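## Task

Run EL-3139: lift the lid off the plate and set it on LP1 upright and seated flat within its locators. Then carry the plate from the dispenser stage to the reader stage so it sits seated with its well A1 at the corner marked 'A1'. Nothing counts if the robot is still what holds it there; release everything and move the grippers away at the end.

## Robot and tools

Robot: two 6-joint arms with parallel grippers, named left_arm and right_arm. The names are labels, not image sides. left_arm is mounted at (+0.015, +0.287, 0) m on the +y side and right_arm at (-0.012, -0.291, 0) m. Each is turned only slightly about z. Either arm may be parked out of the way. Do not let the arms collide or press on each other.

Scene frame: the origin is on the table top midway between the arms. +z is up and +x reaches out over the table. The state line reports each gripper's end_effector_position in metres and end_effector_quat_wxyz in this frame. That point lies between the finger pads, about 1 cm short of the fingertips. Fingers extend along the gripper's +z axis and close along its y axis. Reported positions can drift from the truth, more so when the arm is stretched far.

Scene layout: each labelled item has well A1 at its labelled short end, in the corner farther from its labelled long side. LP1 and N1 are bench spots named on the deck. A capped bottle stands loose beside the DISPENSER, so avoid bumping it. Occasionally a held part gets a brief tug, or a loose item gets nudged.

execute_actions takes actions, a list holding at most one item, plus an optional pictures flag (default true).
- An empty list only returns the state.
- A wait is {"steps": N} with N from 1 to 300. Each control step is 1/30 s, and the count runs from the last result.
- A move is {"rows": [...], "steps": N}: 1 to 15 rows and N at most 15 (default 15). Each row is used for one step, and the last row repeats if rows run out.
- A rejected call sends nothing.

Each row is one list covering both arms: 14 numbers, each in [-1, 1]. The first 7 are left_arm and the last 7 are right_arm. Each arm's order is waist, shoulder, elbow, wrist pitch, wrist yaw, wrist roll, then gripper opening.

The six joint entries are offsets, not poses. They are measured from the joint angles in the latest result that showed them, never from the previous row. Before any result in a scene shows joint angles, and for any later call in the same reply, they count from wherever the arm is when the action starts. A value of 1.0 equals 1.264 rad (waist), 1.32 (shoulder), 1.276 (elbow), 1.83 (wrist pitch), 1.686 (wrist yaw) or 2.022 (wrist roll).

Stated joint ranges in rad: waist -2.880 to 2.880, shoulder 0.000 to 3.142, elbow 0.000 to 3.019, wrist pitch -1.693 to 1.571, wrist yaw -1.571 to 1.571, wrist roll -2.094 to 2.094.
- Asking more than 0.019 rad beyond a range end gets the call refused.
- True ends may sit up to 0.019 rad either way, and targets past a true end are clipped to it.
- The line "joint sent to its limit" reports such clipping, possibly for an earlier action. If that line is absent, the joint may still be at its end.

The opening entry is absolute: +1 is fully open (0.094 m between pads) and -1 is closed.

Motion: speed is capped. Each step's joint target may lead the measured angle by at most 0.264 (waist), 0.32 (shoulder), 0.276 (elbow), 0.33 (wrist pitch), 0.186 (wrist yaw) or 0.522 (wrist roll) rad. If the targets would put the gripper more than 70 mm from where it is, all of them are pulled back proportionally. A commanded shift of only a few mm may not move the hand at all.

Zero offsets are not a wait: they pull the arm back to the reference angles. Sending zeros repeatedly can let a loaded arm sag. To hold a pose, make the first call of a reply carry the offsets back to the desired angles, send zeros in that reply's later calls, and increase the aim while a joint still falls short.

Between calls, while you think or wait, the arms keep heading for the last row sent. They stop once everything has nearly stopped moving, or when a step is HELD; after that, only a new action moves them further. Fingers that are still moving finish their travel.

Gripping: grip_measured shows the actual finger opening on the same -1 to +1 scale. Away from the extremes, the fingers go to where grip_measured would equal your command. To keep hold, command an opening below grip_measured: about 0.03 below for a firm grip, less for a gentler one. Each gripper's reading may be off by about 1 mm. Pad force tops out near 50 to 62 N and is lower on parts under about 2 mm thick. The first contact can spike.

Holding a load warms the motors. A MOTOR HOT line appears from 85 °C. At 100 °C an OVER-TEMPERATURE FAULT makes that arm go limp and drop until it cools, so do not hold loads longer than needed.

Result lines:
- Joint positions and Joint velocities: one block per arm, six joints (rad, rad/s) then the pad gap (m, m/s).
- Joint torques: raw drive output in the same order; it is nonzero even in free air and affected by friction.
- "joint command not followed": the clearance check altered or blocked joint targets on some steps, though the rest of the row was applied.
- HELD: marks steps on which all or part of your row was not sent.

Cameras: cam_high and cam_low are fixed, 672x504. cam_left_wrist and cam_right_wrist are fisheye, 616x616, and their poses are derived from the joint readings. The calibration block gives K, distortion and T_world_to_cam; real cameras can be a few degrees and millimetres off. zoom_image takes camera (one of those four names) and region [x0, y0, x1, y1] in that camera's pixels, at most 504x504, and returns a sharper crop of its latest image. read_manual(section="licences") only returns URDF licence text.

finished_scene takes scene (1 or 2). Before calling it, the lid and plate must rest on their own, both grippers must be open, and the arms must be clear. Replying without any tool call ends all remaining scenes.

Avoid:
- knocking anything off the table, which ends the scene;
- drops, slips, slamming parts down, hard impacts and very hard pushes;
- arm-to-arm contact;
- jerky or needlessly effortful motion.

Each tool is called after "Call:" by a JSON object that holds its "api" and its "payload", one argument or row to a line.

## Session

Call:
{"api": "execute_actions", "payload": {
  "actions": []
}}

Scene clock: 0.00 s of 9600.00 s.
left_arm: end_effector_position=(+0.3157, +0.6843, +0.3289) grip_measured=+1.000 end_effector_quat_wxyz=(+0.095, +0.079, +0.644, +0.755) | right_arm: end_effector_position=(+0.7333, -0.0636, +0.3651) grip_measured=+1.000 end_effector_quat_wxyz=(+0.514, +0.573, +0.386, +0.509)
Joint positions: left_arm=[ 0.833  1.248  0.623  0.816 -0.582  1.673  0.094] | right_arm=[0.447 1.866 1.547 0.374 0.623 1.727 0.094]
Joint velocities: left_arm=[-0.005 -0.015  0.022 -0.002 -0.037  0.066  0.   ] | right_arm=[-0.005 -0.005 -0.012  0.007  0.066 -0.022  0.   ]
Joint torques (N m, as the arm reports them, + toward a larger angle): no reading
Motor temperatures (°C, as the motors report them): left_arm=[32 30 31 32 31 30] | right_arm=[31 29 30 29 32 31]

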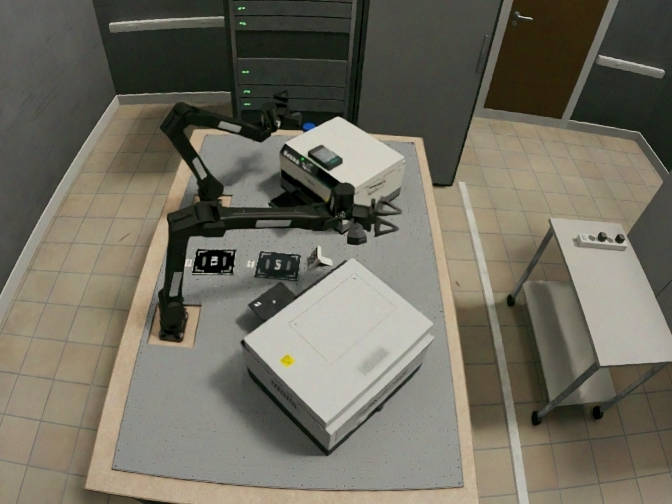

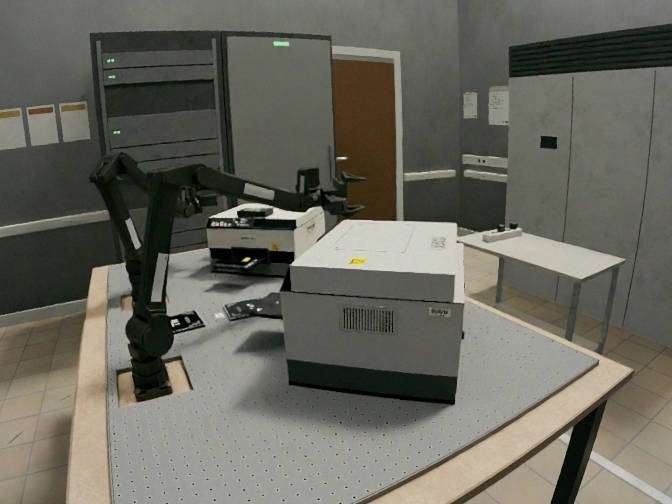

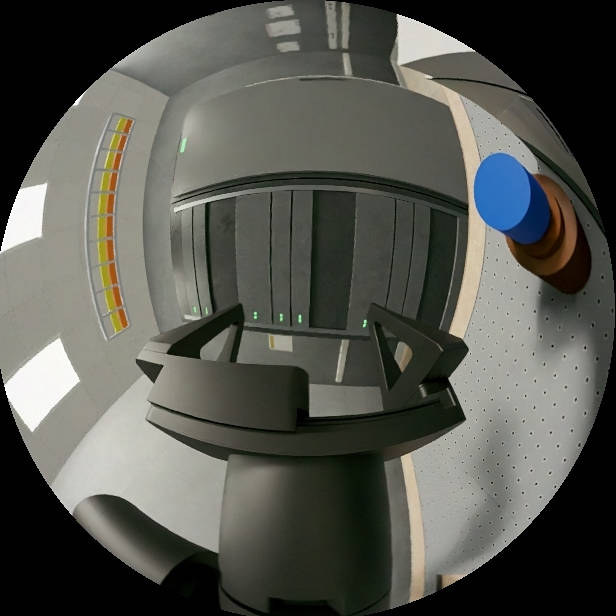

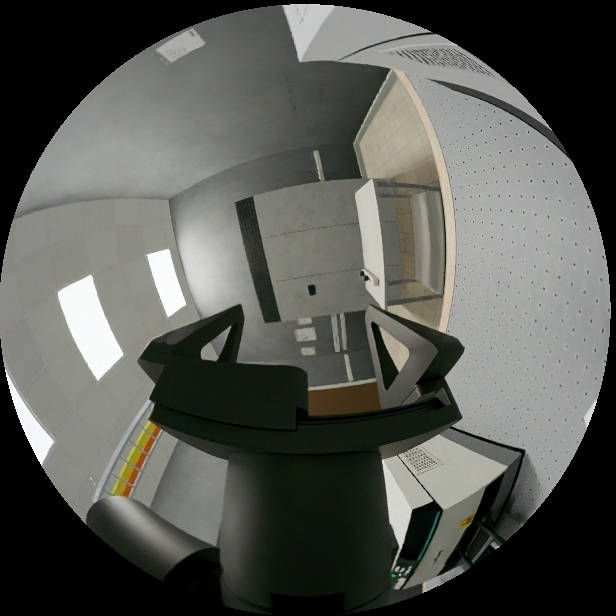

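Call:
{"api": "zoom_image", "payload": {
  "camera": "cam_high",
  "region": [150, 110, 420, 340]
}}

Call:
{"api": "zoom_image", "payload": {
  "camera": "cam_low",
  "region": [140, 190, 340, 350]
}}

Region (150, 110, 420, 340) of cam_high's 672x504 image, scaled by 1.867, with more detail than that image has; it fills the top 429 rows of this view, and the rest is white.

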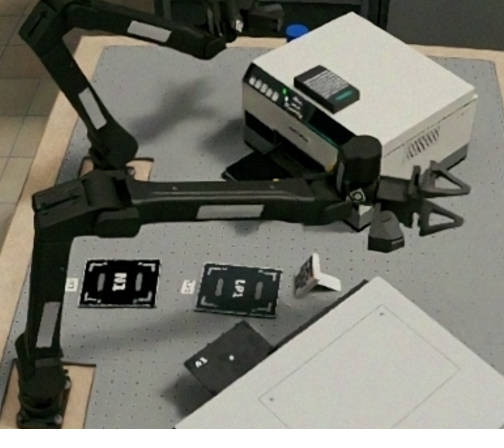

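Region (140, 190, 340, 350) of cam_low's 672x504 image, scaled by 2.520, with more detail than that image has; it fills the top 403 rows of this view, and the rest is white.

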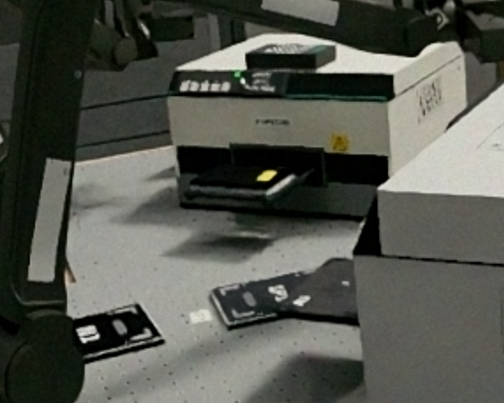

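Call:
{"api": "execute_actions", "payload": {
  "actions": [
    {"rows":[[0,-0.16,0.4,0,0.345,-0.827,1,-0.1,-0.626,-0.327,0,-0.37,-0.854,1]]}
  ],
  "pictures": false
}}

Call:
{"api": "execute_actions", "payload": {
  "actions": [
    {"steps":60}
  ],
  "pictures": false
}}

Call:
{"api": "execute_actions", "payload": {
  "actions": [
    {"rows":[[-0.6,0,0,-1,0,0,1,0,0,0,-1,0,0,1]]}
  ],
  "pictures": false
}}

Call:
{"api": "execute_actions", "payload": {
  "actions": [
    {"steps":90}
  ],
  "pictures": false
}}

Call:
{"api": "execute_actions", "payload": {
  "actions": [
    {"rows":[[0,0,0,-0.34,0,0,1,0,0,0,-0.1,0,0,1]]}
  ],
  "pictures": false
}}

Call:
{"api": "execute_actions", "payload": {
  "actions": [
    {"steps":30}
  ]
}}

Scene clock: 5.63 s of 9600.00 s.
left_arm: end_effector_position=(+0.3703, +0.6289, +0.4916) grip_measured=+1.000 end_effector_quat_wxyz=(+0.471, +0.075, +0.511, +0.715) | right_arm: end_effector_position=(+0.5965, -0.1005, +0.4483) grip_measured=+1.000 end_effector_quat_wxyz=(+0.573, +0.281, +0.602, +0.479)
Joint positions: left_arm=[ 0.833  1.112  0.783  0.816 -0.098  1.186  0.094] | right_arm=[0.342 1.399 1.146 0.37  0.06  1.126 0.094]
Joint velocities: left_arm=[ 0.005 -0.161  0.496 -0.022  0.608 -1.165  0.   ] | right_arm=[-0.015 -0.943 -0.066 -0.002 -0.3   -0.974  0.   ]
Joint torques (N m, as the arm reports them, + toward a larger angle): left_arm=[ 1.5  -9.02 15.85  1.31 -0.2  -0.13] | right_arm=[ -0.88 -11.82  10.81   2.74  -0.07  -0.13]
Motor temperatures (°C, as the motors report them): left_arm=[32 30 32 32 31 30] | right_arm=[31 30 32 29 32 31]
Steps of this call (steps 1 to 90: nothing new was sent; then 2.13 s passed at rest; steps 91 to 105: all 15 steps of this action). Readings (joint positions):
91: left_arm=[0.833 1.245 0.624 0.816 -0.558 1.652] | right_arm=[0.444 1.857 1.531 0.374 0.580 1.694]
92: left_arm=[0.833 1.240 0.626 0.816 -0.526 1.622] | right_arm=[0.440 1.833 1.490 0.374 0.529 1.648]
94: left_arm=[0.833 1.221 0.637 0.816 -0.465 1.562] | right_arm=[0.424 1.767 1.386 0.374 0.431 1.555]
98: left_arm=[0.833 1.172 0.677 0.816 -0.334 1.435] | right_arm=[0.377 1.620 1.213 0.371 0.248 1.375]
105: the state above

Scene clock: 7.63 s of 9600.00 s.
left_arm: end_effector_position=(+0.3337, +0.5739, +0.6961) grip_measured=+1.000 end_effector_quat_wxyz=(+0.874, -0.123, +0.324, +0.342) | right_arm: end_effector_position=(+0.4529, -0.1419, +0.6345) grip_measured=+1.000 end_effector_quat_wxyz=(+0.839, -0.077, +0.520, +0.137)
Joint positions: left_arm=[ 0.833  1.037  1.085  0.816 -0.003  0.011  0.094] | right_arm=[0.333 1.038 1.126 0.375 0.002 0.014 0.094]
Joint velocities: left_arm=[-0.005 -0.005 -0.007 -0.007 -0.022  0.022  0.   ] | right_arm=[-0.015 -0.015 -0.017  0.002  0.066  0.007  0.   ]
Joint torques (N m, as the arm reports them, + toward a larger angle): left_arm=[ 1.37 -6.73 14.35  1.11 -0.02 -0.08] | right_arm=[-1.46 -4.73 11.3   2.29 -0.09 -0.06]
Motor temperatures (°C, as the motors report them): left_arm=[32 30 33 32 31 30] | right_arm=[31 30 32 29 32 31]
Steps of this call (steps 1 to 60: the robot went on to your last target). Readings (joint positions):
1: left_arm=[0.833 1.107 0.801 0.816 -0.077 1.148] | right_arm=[0.342 1.367 1.145 0.370 0.049 1.092]
2: left_arm=[0.833 1.102 0.819 0.816 -0.061 1.109] | right_arm=[0.342 1.335 1.144 0.370 0.040 1.058]
4: left_arm=[0.833 1.096 0.856 0.816 -0.038 1.031] | right_arm=[0.342 1.269 1.144 0.370 0.026 0.981]
8: left_arm=[0.833 1.087 0.932 0.816 -0.015 0.858] | right_arm=[0.341 1.132 1.140 0.370 0.006 0.727]
60: the state above
All arms were judged still, so your last target was given up. Only a new action makes them travel on or press farther. Fingers that are still opening or closing keep moving.

Scene clock: 8.13 s of 9600.00 s.
left_arm: end_effector_position=(+0.5250, +0.3316, +0.5175) grip_measured=+1.000 end_effector_quat_wxyz=(+0.716, -0.028, +0.697, +0.037) | right_arm: end_effector_position=(+0.3536, -0.1739, +0.3074) grip_measured=+1.000 end_effector_quat_wxyz=(+0.242, -0.144, +0.959, +0.039)
Joint positions: left_arm=[ 0.187  1.029  1.084 -0.028 -0.005  0.011  0.094] | right_arm=[ 0.333  1.035  1.122 -1.163  0.002  0.014  0.094]
Joint velocities: left_arm=[-1.343 -0.015  0.002 -2.366  0.007  0.022  0.   ] | right_arm=[-0.005  0.005  0.002 -3.192  0.007  0.022  0.   ]
Joint torques (N m, as the arm reports them, + toward a larger angle): left_arm=[ 1.57 -7.56 11.07  1.42 -0.04 -0.01] | right_arm=[-0.4  -4.11 10.86  2.41  0.03  0.08]
Motor temperatures (°C, as the motors report them): left_arm=[32 30 33 32 31 30] | right_arm=[31 30 32 29 32 31]
Steps of this call (steps 1 to 15: all 15 steps of this action). Readings (joint positions):
1: left_arm=[0.824 1.036 1.085 0.788 -0.007 0.011] | right_arm=[0.333 1.037 1.127 0.325 0.002 0.014]
2: left_arm=[0.798 1.031 1.085 0.728 -0.010 0.011] | right_arm=[0.333 1.029 1.131 0.220 0.002 0.014]
4: left_arm=[0.715 1.029 1.084 0.612 -0.010 0.011] | right_arm=[0.333 1.023 1.130 0.010 0.002 0.014]
8: left_arm=[0.522 1.029 1.084 0.385 -0.008 0.011] | right_arm=[0.333 1.027 1.128 -0.416 0.002 0.014]
15: the state above

Scene clock: 11.13 s of 9600.00 s.
left_arm: end_effector_position=(+0.4235, +0.2706, +0.3059) grip_measured=+1.000 end_effector_quat_wxyz=(+0.303, +0.024, +0.953, -0.004) | right_arm: end_effector_position=(+0.2897, -0.1945, +0.2801) grip_measured=+1.000 end_effector_quat_wxyz=(+0.100, -0.147, +0.984, +0.015)
Joint positions: left_arm=[ 0.062  1.031  1.074 -0.999 -0.     0.011  0.094] | right_arm=[ 0.333  1.035  1.114 -1.447  0.002  0.014  0.094]
Joint velocities: left_arm=[ 0.005 -0.005 -0.012  0.007  0.007  0.022  0.   ] | right_arm=[-0.015 -0.005  0.007  0.012  0.037  0.051  0.   ]
Joint torques (N m, as the arm reports them, + toward a larger angle): left_arm=[ 2.85 -6.87 11.48  0.45 -0.26  0.01] | right_arm=[-0.42 -3.7  11.02  0.99  0.03  0.08]
Motor temperatures (°C, as the motors report them): left_arm=[32 30 33 32 31 30] | right_arm=[31 30 32 29 32 31]
Steps of this call (steps 1 to 30: the robot went on to your last target; steps 31 to 90: nothing new was sent). Readings (joint positions):
1: left_arm=[0.144 1.029 1.084 -0.116 -0.003 0.011] | right_arm=[0.333 1.035 1.121 -1.264 0.002 0.014]
2: left_arm=[0.108 1.029 1.084 -0.215 -0.001 0.011] | right_arm=[0.333 1.035 1.119 -1.344 0.002 0.014]
4: left_arm=[0.063 1.031 1.084 -0.424 0.001 0.011] | right_arm=[0.333 1.035 1.114 -1.422 0.002 0.014]
8: left_arm=[0.059 1.031 1.083 -0.831 -0.000 0.011] | right_arm=[0.333 1.035 1.114 -1.446 0.002 0.014]
90: the state above
All arms were judged still, so your last target was given up. Only a new action makes them travel on or press farther. Fingers that are still opening or closing keep moving.

Scene clock: 11.63 s of 9600.00 s.
left_arm: end_effector_position=(+0.2818, +0.2760, +0.2582) grip_measured=+1.000 end_effector_quat_wxyz=(+0.000, +0.025, +1.000, +0.000) | right_arm: end_effector_position=(+0.2479, -0.2079, +0.2726) grip_measured=+1.000 end_effector_quat_wxyz=(+0.010, -0.148, +0.989, +0.001)
Joint positions: left_arm=[ 0.062  1.03   1.067 -1.606 -0.     0.011  0.094] | right_arm=[ 0.333  1.036  1.108 -1.622  0.002  0.014  0.094]
Joint velocities: left_arm=[ 0.005  0.005  0.002 -0.002 -0.007  0.007  0.   ] | right_arm=[ 0.005 -0.015  0.007  0.007  0.007  0.081  0.   ]
Joint torques (N m, as the arm reports them, + toward a larger angle): left_arm=[ 2.07 -6.14 10.65 -0.34 -0.18  0.07] | right_arm=[-0.39 -3.78 10.27  0.61  0.03  0.08]
Motor temperatures (°C, as the motors report them): left_arm=[32 30 33 32 31 30] | right_arm=[31 30 32 29 32 31]
Steps of this call (steps 1 to 15: all 15 steps of this action). Readings (joint positions):
1: left_arm=[0.062 1.031 1.077 -1.045 -0.000 0.011] | right_arm=[0.333 1.036 1.114 -1.472 0.002 0.014]
2: left_arm=[0.062 1.032 1.080 -1.145 -0.000 0.011] | right_arm=[0.333 1.036 1.114 -1.522 0.002 0.014]
4: left_arm=[0.062 1.030 1.075 -1.353 -0.000 0.011] | right_arm=[0.333 1.036 1.109 -1.594 0.002 0.014]
8: left_arm=[0.062 1.030 1.067 -1.583 -0.000 0.011] | right_arm=[0.333 1.036 1.108 -1.621 0.002 0.014]
15: the state above

Scene clock: 12.63 s of 9600.00 s.
left_arm: end_effector_position=(+0.2818, +0.2760, +0.2582) grip_measured=+1.000 end_effector_quat_wxyz=(+0.000, +0.025, +1.000, +0.000) | right_arm: end_effector_position=(+0.2479, -0.2079, +0.2726) grip_measured=+1.000 end_effector_quat_wxyz=(+0.010, -0.148, +0.989, +0.001)
Joint positions: left_arm=[ 0.062  1.03   1.067 -1.606 -0.     0.011  0.094] | right_arm=[ 0.333  1.036  1.108 -1.622  0.002  0.014  0.094]
Joint velocities: left_arm=[-0.015 -0.005 -0.007 -0.007 -0.022 -0.095  0.   ] | right_arm=[ 0.015  0.005 -0.007 -0.007  0.037 -0.037  0.   ]
Joint torques (N m, as the arm reports them, + toward a larger angle): left_arm=[ 2.02 -5.86 10.25 -0.26 -0.19 -0.02] | right_arm=[-0.38 -3.62 10.3   0.59  0.03  0.08]
Motor temperatures (°C, as the motors report them): left_arm=[32 30 33 32 31 30] | right_arm=[31 30 32 29 32 31]
Steps of this call (steps 1 to 15: the robot went on to your last target; steps 16 to 30: nothing new was sent). Readings (joint positions):
1: left_arm=[0.062 1.030 1.067 -1.606 -0.000 0.011] | right_arm=[0.333 1.036 1.108 -1.622 0.002 0.014]
2: left_arm=[0.062 1.030 1.067 -1.606 -0.000 0.011] | right_arm=[0.333 1.036 1.108 -1.622 0.002 0.014]
4: left_arm=[0.062 1.030 1.067 -1.606 -0.000 0.011] | right_arm=[0.333 1.036 1.108 -1.622 0.002 0.014]
8: left_arm=[0.062 1.030 1.067 -1.606 -0.000 0.011] | right_arm=[0.333 1.036 1.108 -1.622 0.002 0.014]
30: the state above
All arms were judged still, so your last target was given up. Only a new action makes them travel on or press farther. Fingers that are still opening or closing keep moving.
camera_calibration (this result's frames):
cam_left_wrist: T_world_to_cam=[[-0.0509405, -0.998671, -0.00787479, 0.293734], [-0.805293, 0.0364105, 0.591758, 0.0715247], [-0.590684, 0.036486, -0.806077, 0.49322], [0, 0, 0, 1]] pos_world=[0.363898, 0.272744, 0.357561]
cam_right_wrist: T_world_to_cam=[[0.296631, -0.954884, -0.0143307, -0.268153], [-0.779044, -0.250632, 0.574694, -0.0107607], [-0.552358, -0.159308, -0.818243, 0.454065], [0, 0, 0, 1]] pos_world=[0.321966, -0.186416, 0.373877]

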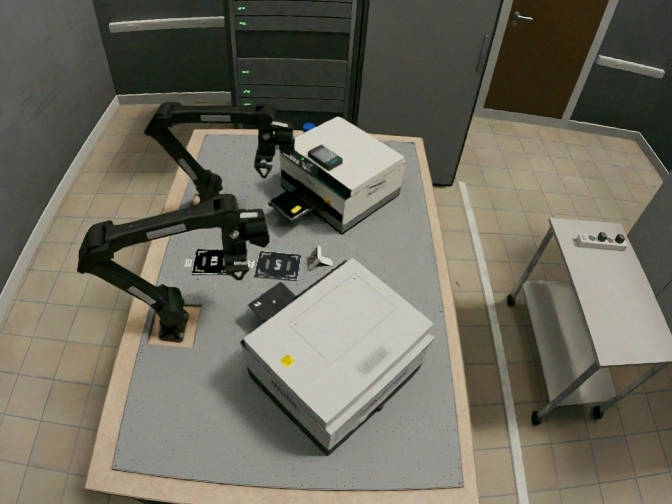

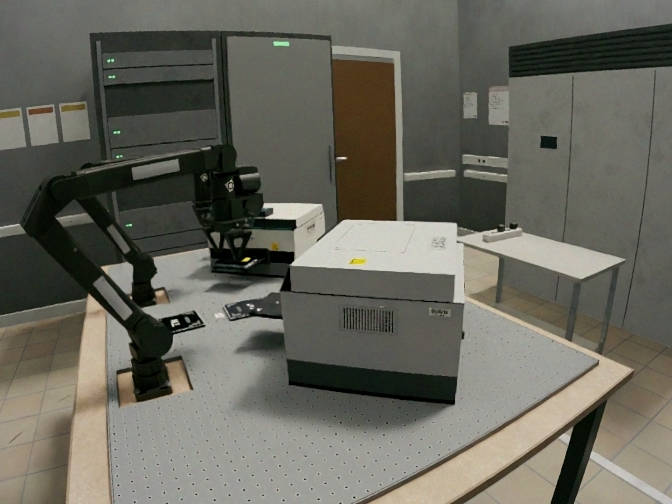

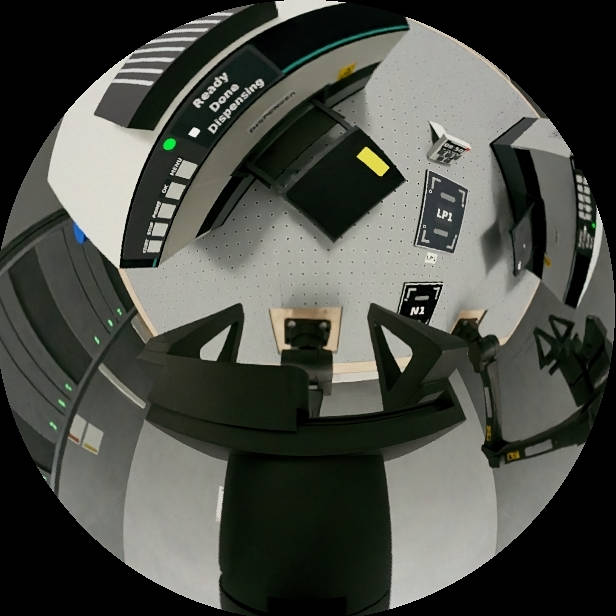

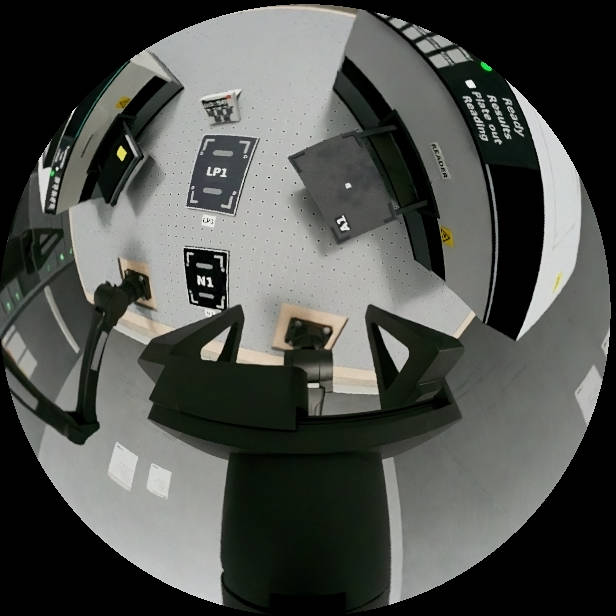

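Call:
{"api": "zoom_image", "payload": {
  "camera": "cam_left_wrist",
  "region": [230, 80, 490, 280]
}}

Call:
{"api": "zoom_image", "payload": {
  "camera": "cam_right_wrist",
  "region": [170, 60, 450, 270]
}}

Call:
{"api": "zoom_image", "payload": {
  "camera": "cam_high",
  "region": [240, 170, 350, 330]
}}

Call:
{"api": "zoom_image", "payload": {
  "camera": "cam_low",
  "region": [200, 235, 300, 325]
}}

Region (230, 80, 490, 280) of cam_left_wrist's 616x616 image, scaled by 1.938, with more detail than that image has; it fills the top 388 rows of this view, and the rest is white.

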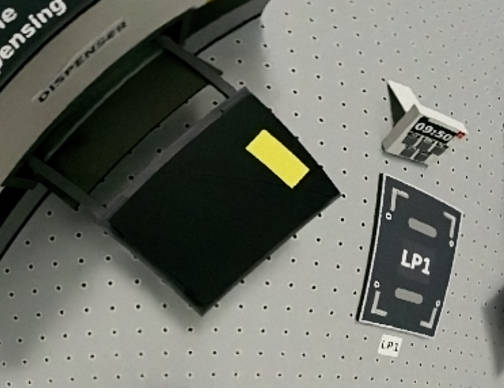

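Region (170, 60, 450, 270) of cam_right_wrist's 616x616 image, scaled by 1.800, with more detail than that image has; it fills the top 378 rows of this view, and the rest is white.

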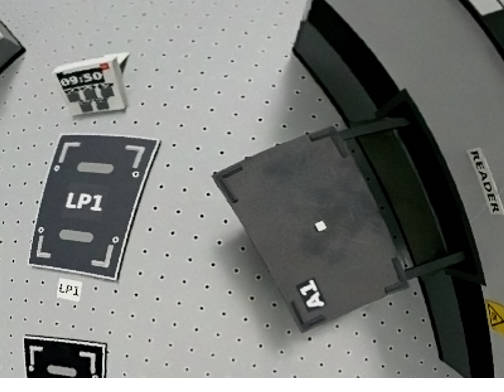

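Region (240, 170, 350, 330) of cam_high's 672x504 image, scaled by 3.150, with more detail than that image has; it fills the left 346 columns of this view, and the rest is white.

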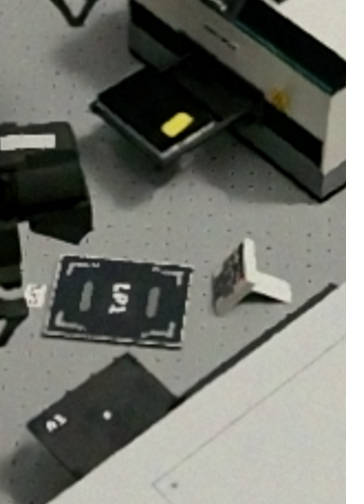

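Region (200, 235, 300, 325) of cam_low's 672x504 image, scaled by 5.040, with more detail than that image has; it fills the top 454 rows of this view, and the rest is white.

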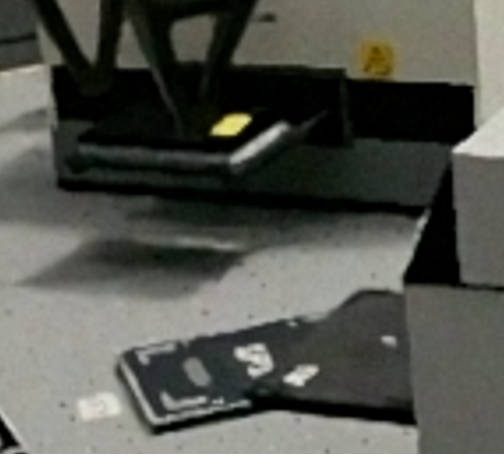

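Call:
{"api": "execute_actions", "payload": {
  "actions": [
    {"rows":[[-0.035,0.08,0.03,0.04,0,0.1,1,-0.1,-0.15,0,0.05,0,0,1],[-0.035,0.08,0.03,0.04,0,0.1,1,-0.1,-0.15,0,0.05,0,0,1],[-0.035,0.08,0.03,0.04,0,0.1,1,-0.1,-0.15,0,0.05,0,0,1],[-0.07,0.16,0.06,0.08,0,0.2,1,-0.2,-0.3,0,0.05,0,0,1],[-0.07,0.16,0.06,0.08,0,0.2,1,-0.2,-0.3,0,0.05,0,0,1],[-0.07,0.16,0.06,0.08,0,0.2,1,-0.2,-0.3,0,0.05,0,0,1],[-0.106,0.224,0.085,0.116,0,0.304,1,-0.4,-0.4,0,0.05,0,0,1]]}
  ],
  "pictures": false
}}

Call:
{"api": "execute_actions", "payload": {
  "actions": [
    {"steps":30}
  ]
}}

Scene clock: 19.07 s of 9600.00 s.
left_arm: end_effector_position=(+0.3711, +0.2247, +0.1808) grip_measured=+1.000 end_effector_quat_wxyz=(-0.034, +0.359, +0.933, -0.006) | right_arm: end_effector_position=(+0.1513, -0.3268, +0.3940) grip_measured=+1.000 end_effector_quat_wxyz=(+0.332, +0.105, +0.937, -0.034)
Joint positions: left_arm=[-0.071  1.355  1.12  -1.406 -0.001  0.563  0.094] | right_arm=[-0.186  0.442  1.092 -1.539  0.004  0.014  0.094]
Joint velocities: left_arm=[-0.005 -0.083 -0.002 -0.017 -0.081  0.359  0.   ] | right_arm=[ 0.034 -0.093 -0.002  0.007 -0.066 -0.066  0.   ]
Joint torques (N m, as the arm reports them, + toward a larger angle): left_arm=[  1.42 -11.36  13.77   0.71  -0.09   0.2 ] | right_arm=[ 0.68  8.28 10.33  2.63 -0.07  0.09]
Motor temperatures (°C, as the motors report them): left_arm=[32 30 34 32 31 30] | right_arm=[31 30 33 29 32 31]
Steps of this call (steps 1 to 90: nothing new was sent; then 2.93 s passed at rest; steps 91 to 105: all 15 steps of this action). Readings (joint positions):
91: left_arm=[0.060 1.036 1.067 -1.600 -0.001 0.037] | right_arm=[0.326 1.026 1.106 -1.609 -0.001 0.014]
92: left_arm=[0.054 1.046 1.068 -1.586 -0.001 0.070] | right_arm=[0.303 1.004 1.097 -1.578 -0.002 0.014]
94: left_arm=[0.036 1.091 1.070 -1.554 -0.001 0.144] | right_arm=[0.239 0.932 1.091 -1.549 -0.001 0.014]
98: left_arm=[-0.024 1.248 1.104 -1.457 -0.001 0.361] | right_arm=[0.082 0.724 1.091 -1.540 -0.000 0.014]
105: the state above

Scene clock: 20.07 s of 9600.00 s.
left_arm: end_effector_position=(+0.3705, +0.2248, +0.1845) grip_measured=+1.000 end_effector_quat_wxyz=(-0.029, +0.383, +0.923, -0.006) | right_arm: end_effector_position=(+0.1686, -0.3304, +0.3834) grip_measured=+1.000 end_effector_quat_wxyz=(+0.300, +0.106, +0.948, -0.031)
Joint positions: left_arm=[-0.071  1.345  1.12  -1.406 -0.001  0.616  0.094] | right_arm=[-0.186  0.511  1.092 -1.539  0.004  0.014  0.094]
Joint velocities: left_arm=[ 0.005 -0.015 -0.002 -0.012 -0.037 -0.051  0.   ] | right_arm=[ 0.005 -0.015  0.017 -0.007 -0.007 -0.007  0.   ]
Joint torques (N m, as the arm reports them, + toward a larger angle): left_arm=[  1.35 -11.1   13.72   0.6   -0.04   0.16] | right_arm=[ 0.73  2.27 10.59  2.46 -0.08  0.08]
Motor temperatures (°C, as the motors report them): left_arm=[32 30 34 32 31 30] | right_arm=[31 30 33 29 32 31]
Steps of this call (steps 1 to 30: the robot went on to your last target). Readings (joint positions):
1: left_arm=[-0.071 1.352 1.120 -1.406 -0.001 0.574] | right_arm=[-0.186 0.443 1.092 -1.539 0.004 0.014]
2: left_arm=[-0.071 1.350 1.120 -1.406 -0.001 0.582] | right_arm=[-0.186 0.450 1.092 -1.539 0.004 0.014]
4: left_arm=[-0.071 1.346 1.120 -1.406 -0.001 0.594] | right_arm=[-0.186 0.471 1.092 -1.539 0.004 0.014]
8: left_arm=[-0.071 1.345 1.120 -1.406 -0.001 0.607] | right_arm=[-0.186 0.506 1.092 -1.539 0.004 0.014]
30: the state above
All arms were judged still, so your last target was given up. Only a new action makes them travel on or press farther. Fingers that are still opening or closing keep moving.
camera_calibration (this result's frames):
cam_left_wrist: T_world_to_cam=[[-0.708946, -0.704795, 0.0256922, 0.418053], [-0.535431, 0.56158, 0.630826, -0.0367328], [-0.459031, 0.433465, -0.775499, 0.34439], [0, 0, 0, 1]] pos_world=[0.434795, 0.165989, 0.279505]
cam_right_wrist: T_world_to_cam=[[-0.208209, -0.977962, -0.0154606, -0.282012], [-0.977951, 0.207893, 0.0197954, 0.23078], [-0.0161451, 0.0192413, -0.999685, 0.519592], [0, 0, 0, 1]] pos_world=[0.175363, -0.333772, 0.510499]

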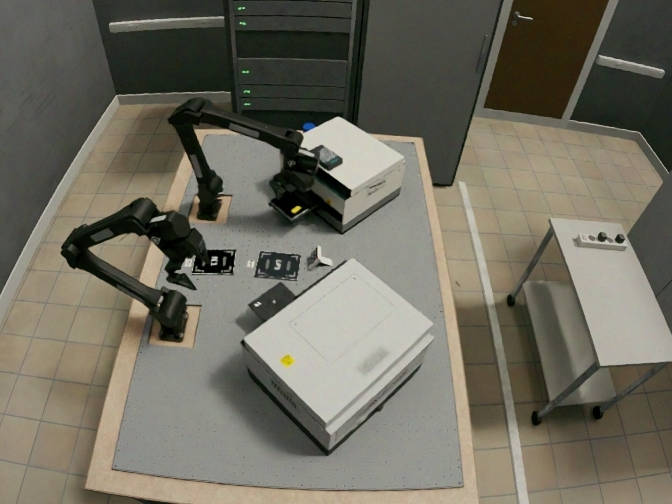

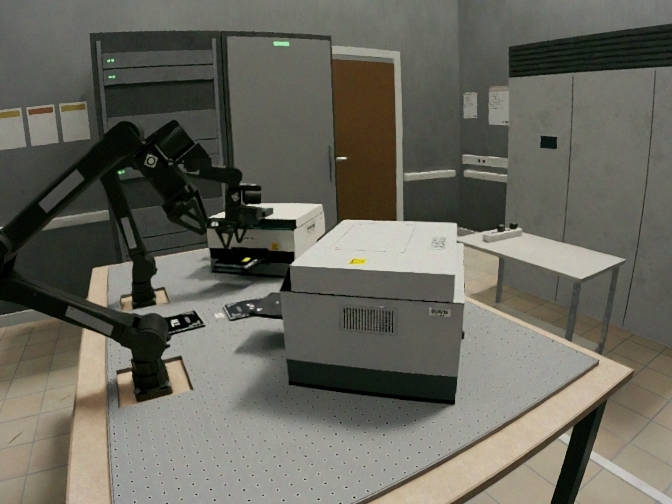

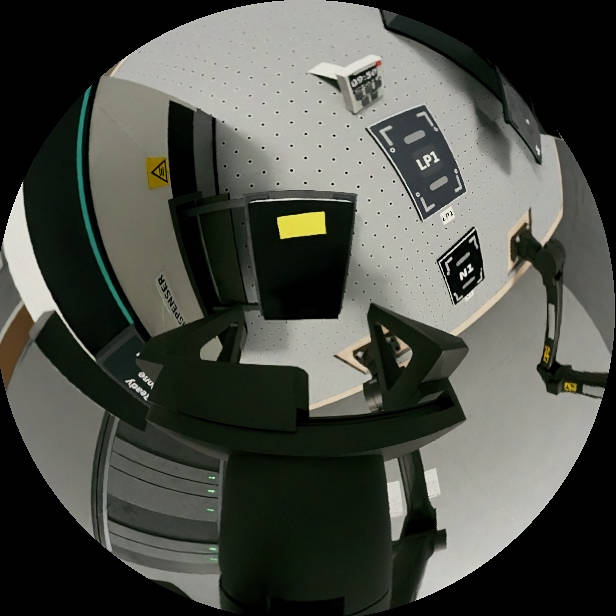

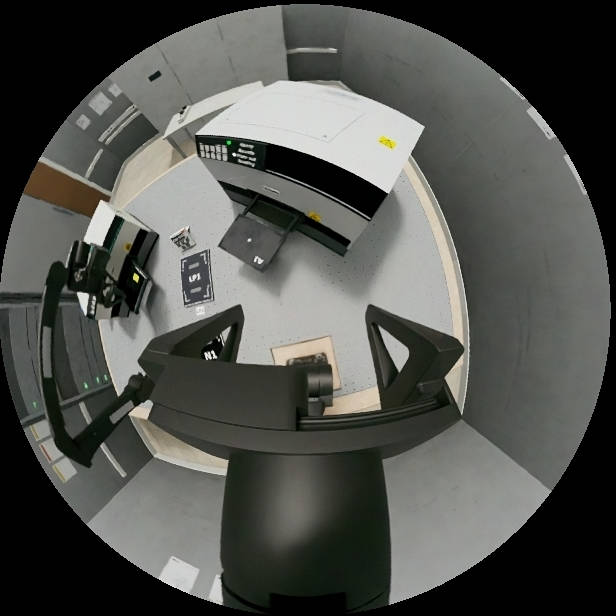

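Call:
{"api": "execute_actions", "payload": {
  "actions": [
    {"rows":[[-0.012,0,-0.045,0.088,0,0,1,0,0,0,0,0,0,1]]}
  ]
}}

Scene clock: 22.10 s of 9600.00 s.
left_arm: end_effector_position=(+0.3861, +0.2221, +0.1640) grip_measured=+1.000 end_effector_quat_wxyz=(+0.015, +0.384, +0.923, +0.004) | right_arm: end_effector_position=(+0.1686, -0.3304, +0.3834) grip_measured=+1.000 end_effector_quat_wxyz=(+0.300, +0.106, +0.948, -0.031)
Joint positions: left_arm=[-0.071  1.342  1.063 -1.261 -0.001  0.616  0.094] | right_arm=[-0.186  0.511  1.092 -1.539  0.004  0.014  0.094]
Joint velocities: left_arm=[-0.024 -0.005  0.007  0.002 -0.007  0.066  0.   ] | right_arm=[-0.005 -0.005 -0.002  0.007 -0.022  0.022  0.   ]
Joint torques (N m, as the arm reports them, + toward a larger angle): left_arm=[ 0.32 -9.61  9.26  0.98 -0.08  0.06] | right_arm=[-0.37  2.59  9.33  2.08  0.03  0.08]
Motor temperatures (°C, as the motors report them): left_arm=[32 31 34 32 31 30] | right_arm=[31 30 33 29 32 31]
Steps of this call (steps 1 to 46: nothing new was sent; steps 47 to 61: all 15 steps of this action). Readings (joint positions):
47: left_arm=[-0.071 1.344 1.114 -1.383 -0.001 0.616] | right_arm=[-0.186 0.511 1.092 -1.539 0.004 0.014]
48: left_arm=[-0.071 1.341 1.101 -1.336 -0.001 0.616] | right_arm=[-0.186 0.511 1.092 -1.539 0.004 0.014]
50: left_arm=[-0.071 1.342 1.078 -1.283 -0.001 0.616] | right_arm=[-0.186 0.511 1.092 -1.539 0.004 0.014]
54: left_arm=[-0.071 1.342 1.063 -1.265 -0.001 0.616] | right_arm=[-0.186 0.511 1.092 -1.539 0.004 0.014]
61: the state above
camera_calibration (this result's frames):
cam_left_wrist: T_world_to_cam=[[-0.708915, -0.7048, -0.0263962, 0.436252], [-0.588826, 0.570832, 0.572219, 0.0141814], [-0.388232, 0.421197, -0.819676, 0.319508], [0, 0, 0, 1]] pos_world=[0.441659, 0.164799, 0.265294]
cam_right_wrist: T_world_to_cam=[[-0.208209, -0.977962, -0.0154606, -0.282012], [-0.977951, 0.207893, 0.0197954, 0.23078], [-0.0161451, 0.0192413, -0.999685, 0.519592], [0, 0, 0, 1]] pos_world=[0.175363, -0.333772, 0.510499]

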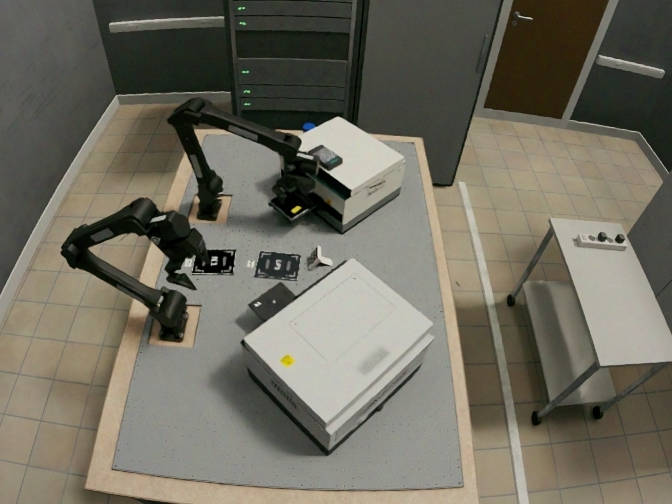

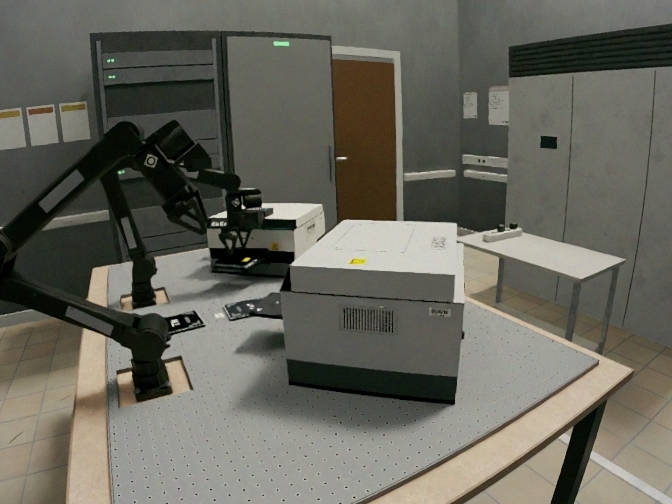

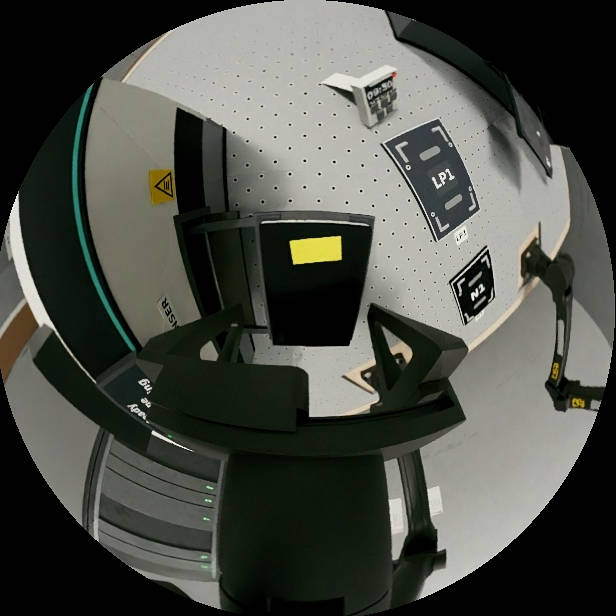

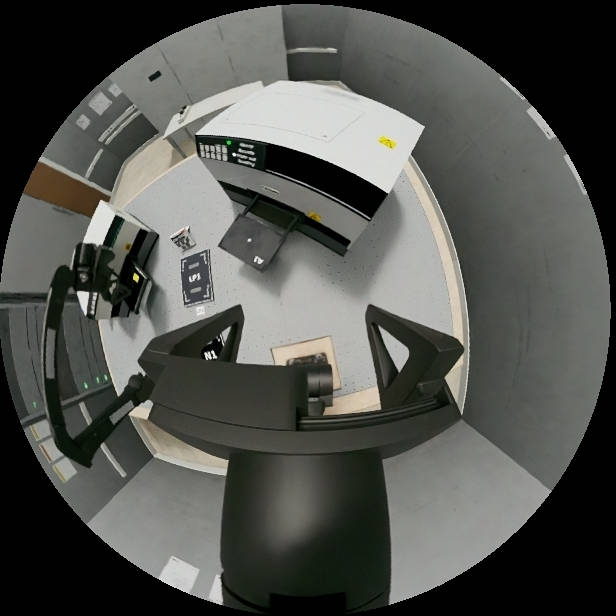

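Call:
{"api": "execute_actions", "payload": {
  "actions": [
    {"rows":[[-0.025,0.02,-0.033,0.024,0,0,1,0,0,0,0,0,0,1]]}
  ]
}}

Call:
{"api": "zoom_image", "payload": {
  "camera": "cam_low",
  "region": [200, 220, 280, 290]
}}

Scene clock: 24.23 s of 9600.00 s.
left_arm: end_effector_position=(+0.3768, +0.2160, +0.1436) grip_measured=+1.000 end_effector_quat_wxyz=(+0.001, +0.393, +0.920, +0.001) | right_arm: end_effector_position=(+0.1686, -0.3304, +0.3834) grip_measured=+1.000 end_effector_quat_wxyz=(+0.300, +0.106, +0.948, -0.031)
Joint positions: left_arm=[-0.092  1.356  1.021 -1.234 -0.001  0.616  0.094] | right_arm=[-0.186  0.511  1.092 -1.539  0.004  0.014  0.094]
Joint velocities: left_arm=[-0.015 -0.015  0.012 -0.007  0.037 -0.066  0.   ] | right_arm=[-0.005 -0.005  0.002  0.017 -0.007 -0.037  0.   ]
Joint torques (N m, as the arm reports them, + toward a larger angle): left_arm=[ 0.58 -9.6   9.31  0.79 -0.13  0.02] | right_arm=[-0.42  2.56  9.33  2.09  0.03  0.08]
Motor temperatures (°C, as the motors report them): left_arm=[32 31 34 32 31 30] | right_arm=[31 30 33 29 32 31]
Steps of this call (steps 1 to 15: the robot went on to your last target; steps 16 to 49: nothing new was sent; steps 50 to 64: all 15 steps of this action). Readings (joint positions):
50: left_arm=[-0.073 1.342 1.059 -1.256 -0.001 0.616] | right_arm=[-0.186 0.511 1.092 -1.539 0.004 0.014]
51: left_arm=[-0.075 1.342 1.052 -1.246 -0.001 0.616] | right_arm=[-0.186 0.511 1.092 -1.539 0.004 0.014]
53: left_arm=[-0.083 1.345 1.036 -1.237 -0.001 0.616] | right_arm=[-0.186 0.511 1.092 -1.539 0.004 0.014]
57: left_arm=[-0.092 1.355 1.021 -1.236 -0.001 0.616] | right_arm=[-0.186 0.511 1.092 -1.539 0.004 0.014]
64: the state above
camera_calibration (this result's frames):
cam_left_wrist: T_world_to_cam=[[-0.723795, -0.689948, -0.00962502, 0.424797], [-0.560381, 0.579618, 0.591622, 0.00845318], [-0.40261, 0.433607, -0.806158, 0.302509], [0, 0, 0, 1]] pos_world=[0.433996, 0.157019, 0.242957]
cam_right_wrist: T_world_to_cam=[[-0.208209, -0.977962, -0.0154606, -0.282012], [-0.977951, 0.207893, 0.0197954, 0.23078], [-0.0161451, 0.0192413, -0.999685, 0.519592], [0, 0, 0, 1]] pos_world=[0.175363, -0.333772, 0.510499]

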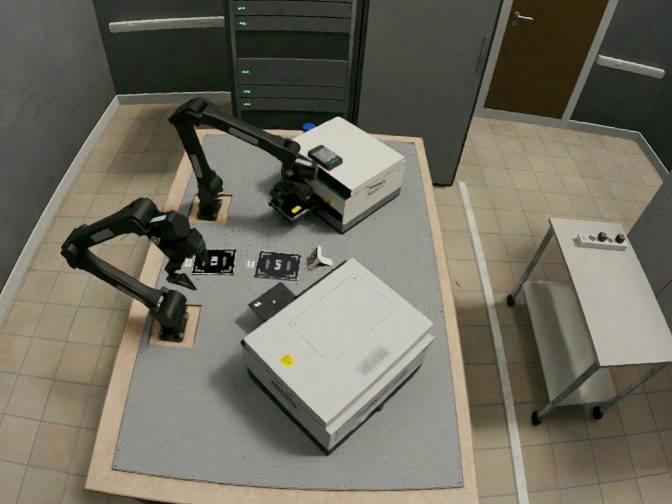

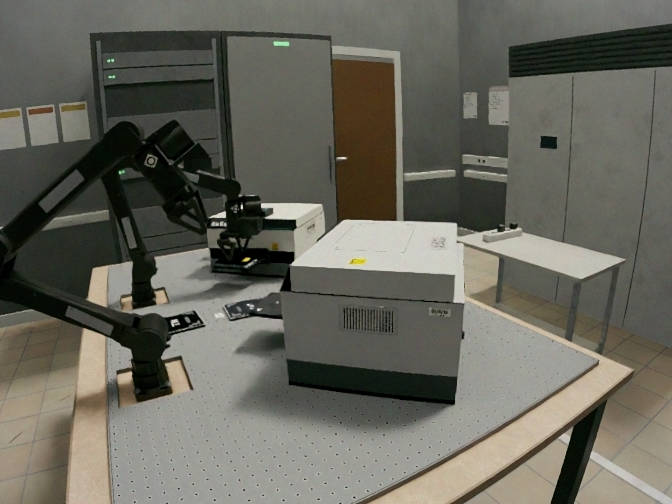

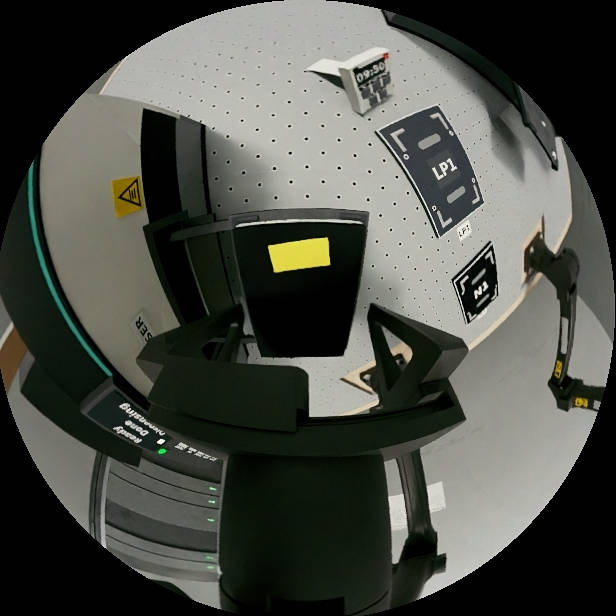

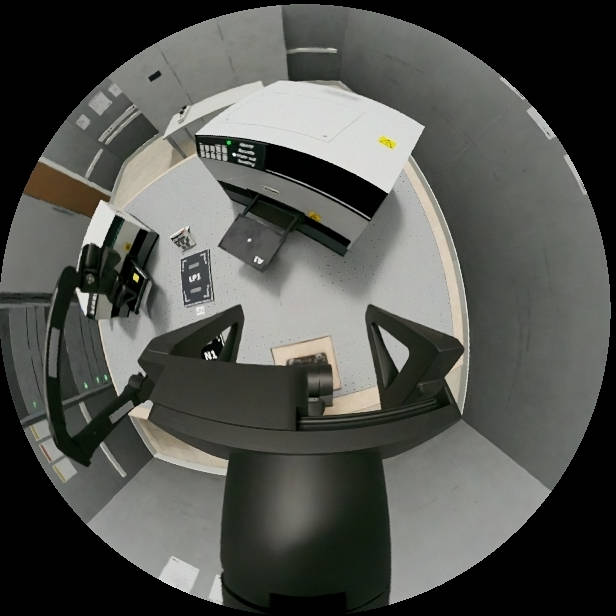

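Region (200, 220, 280, 290) of cam_low's 672x504 image, scaled by 6.300, with more detail than that image has; it fills the top 441 rows of this view, and the rest is white.

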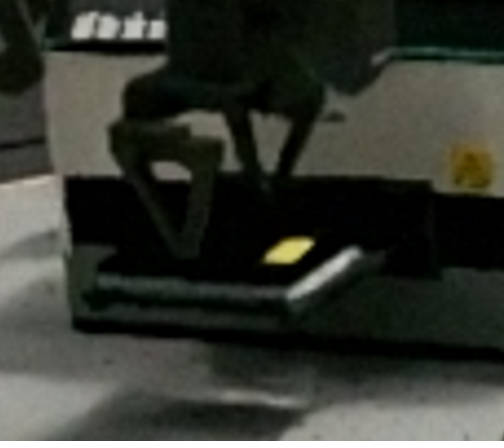

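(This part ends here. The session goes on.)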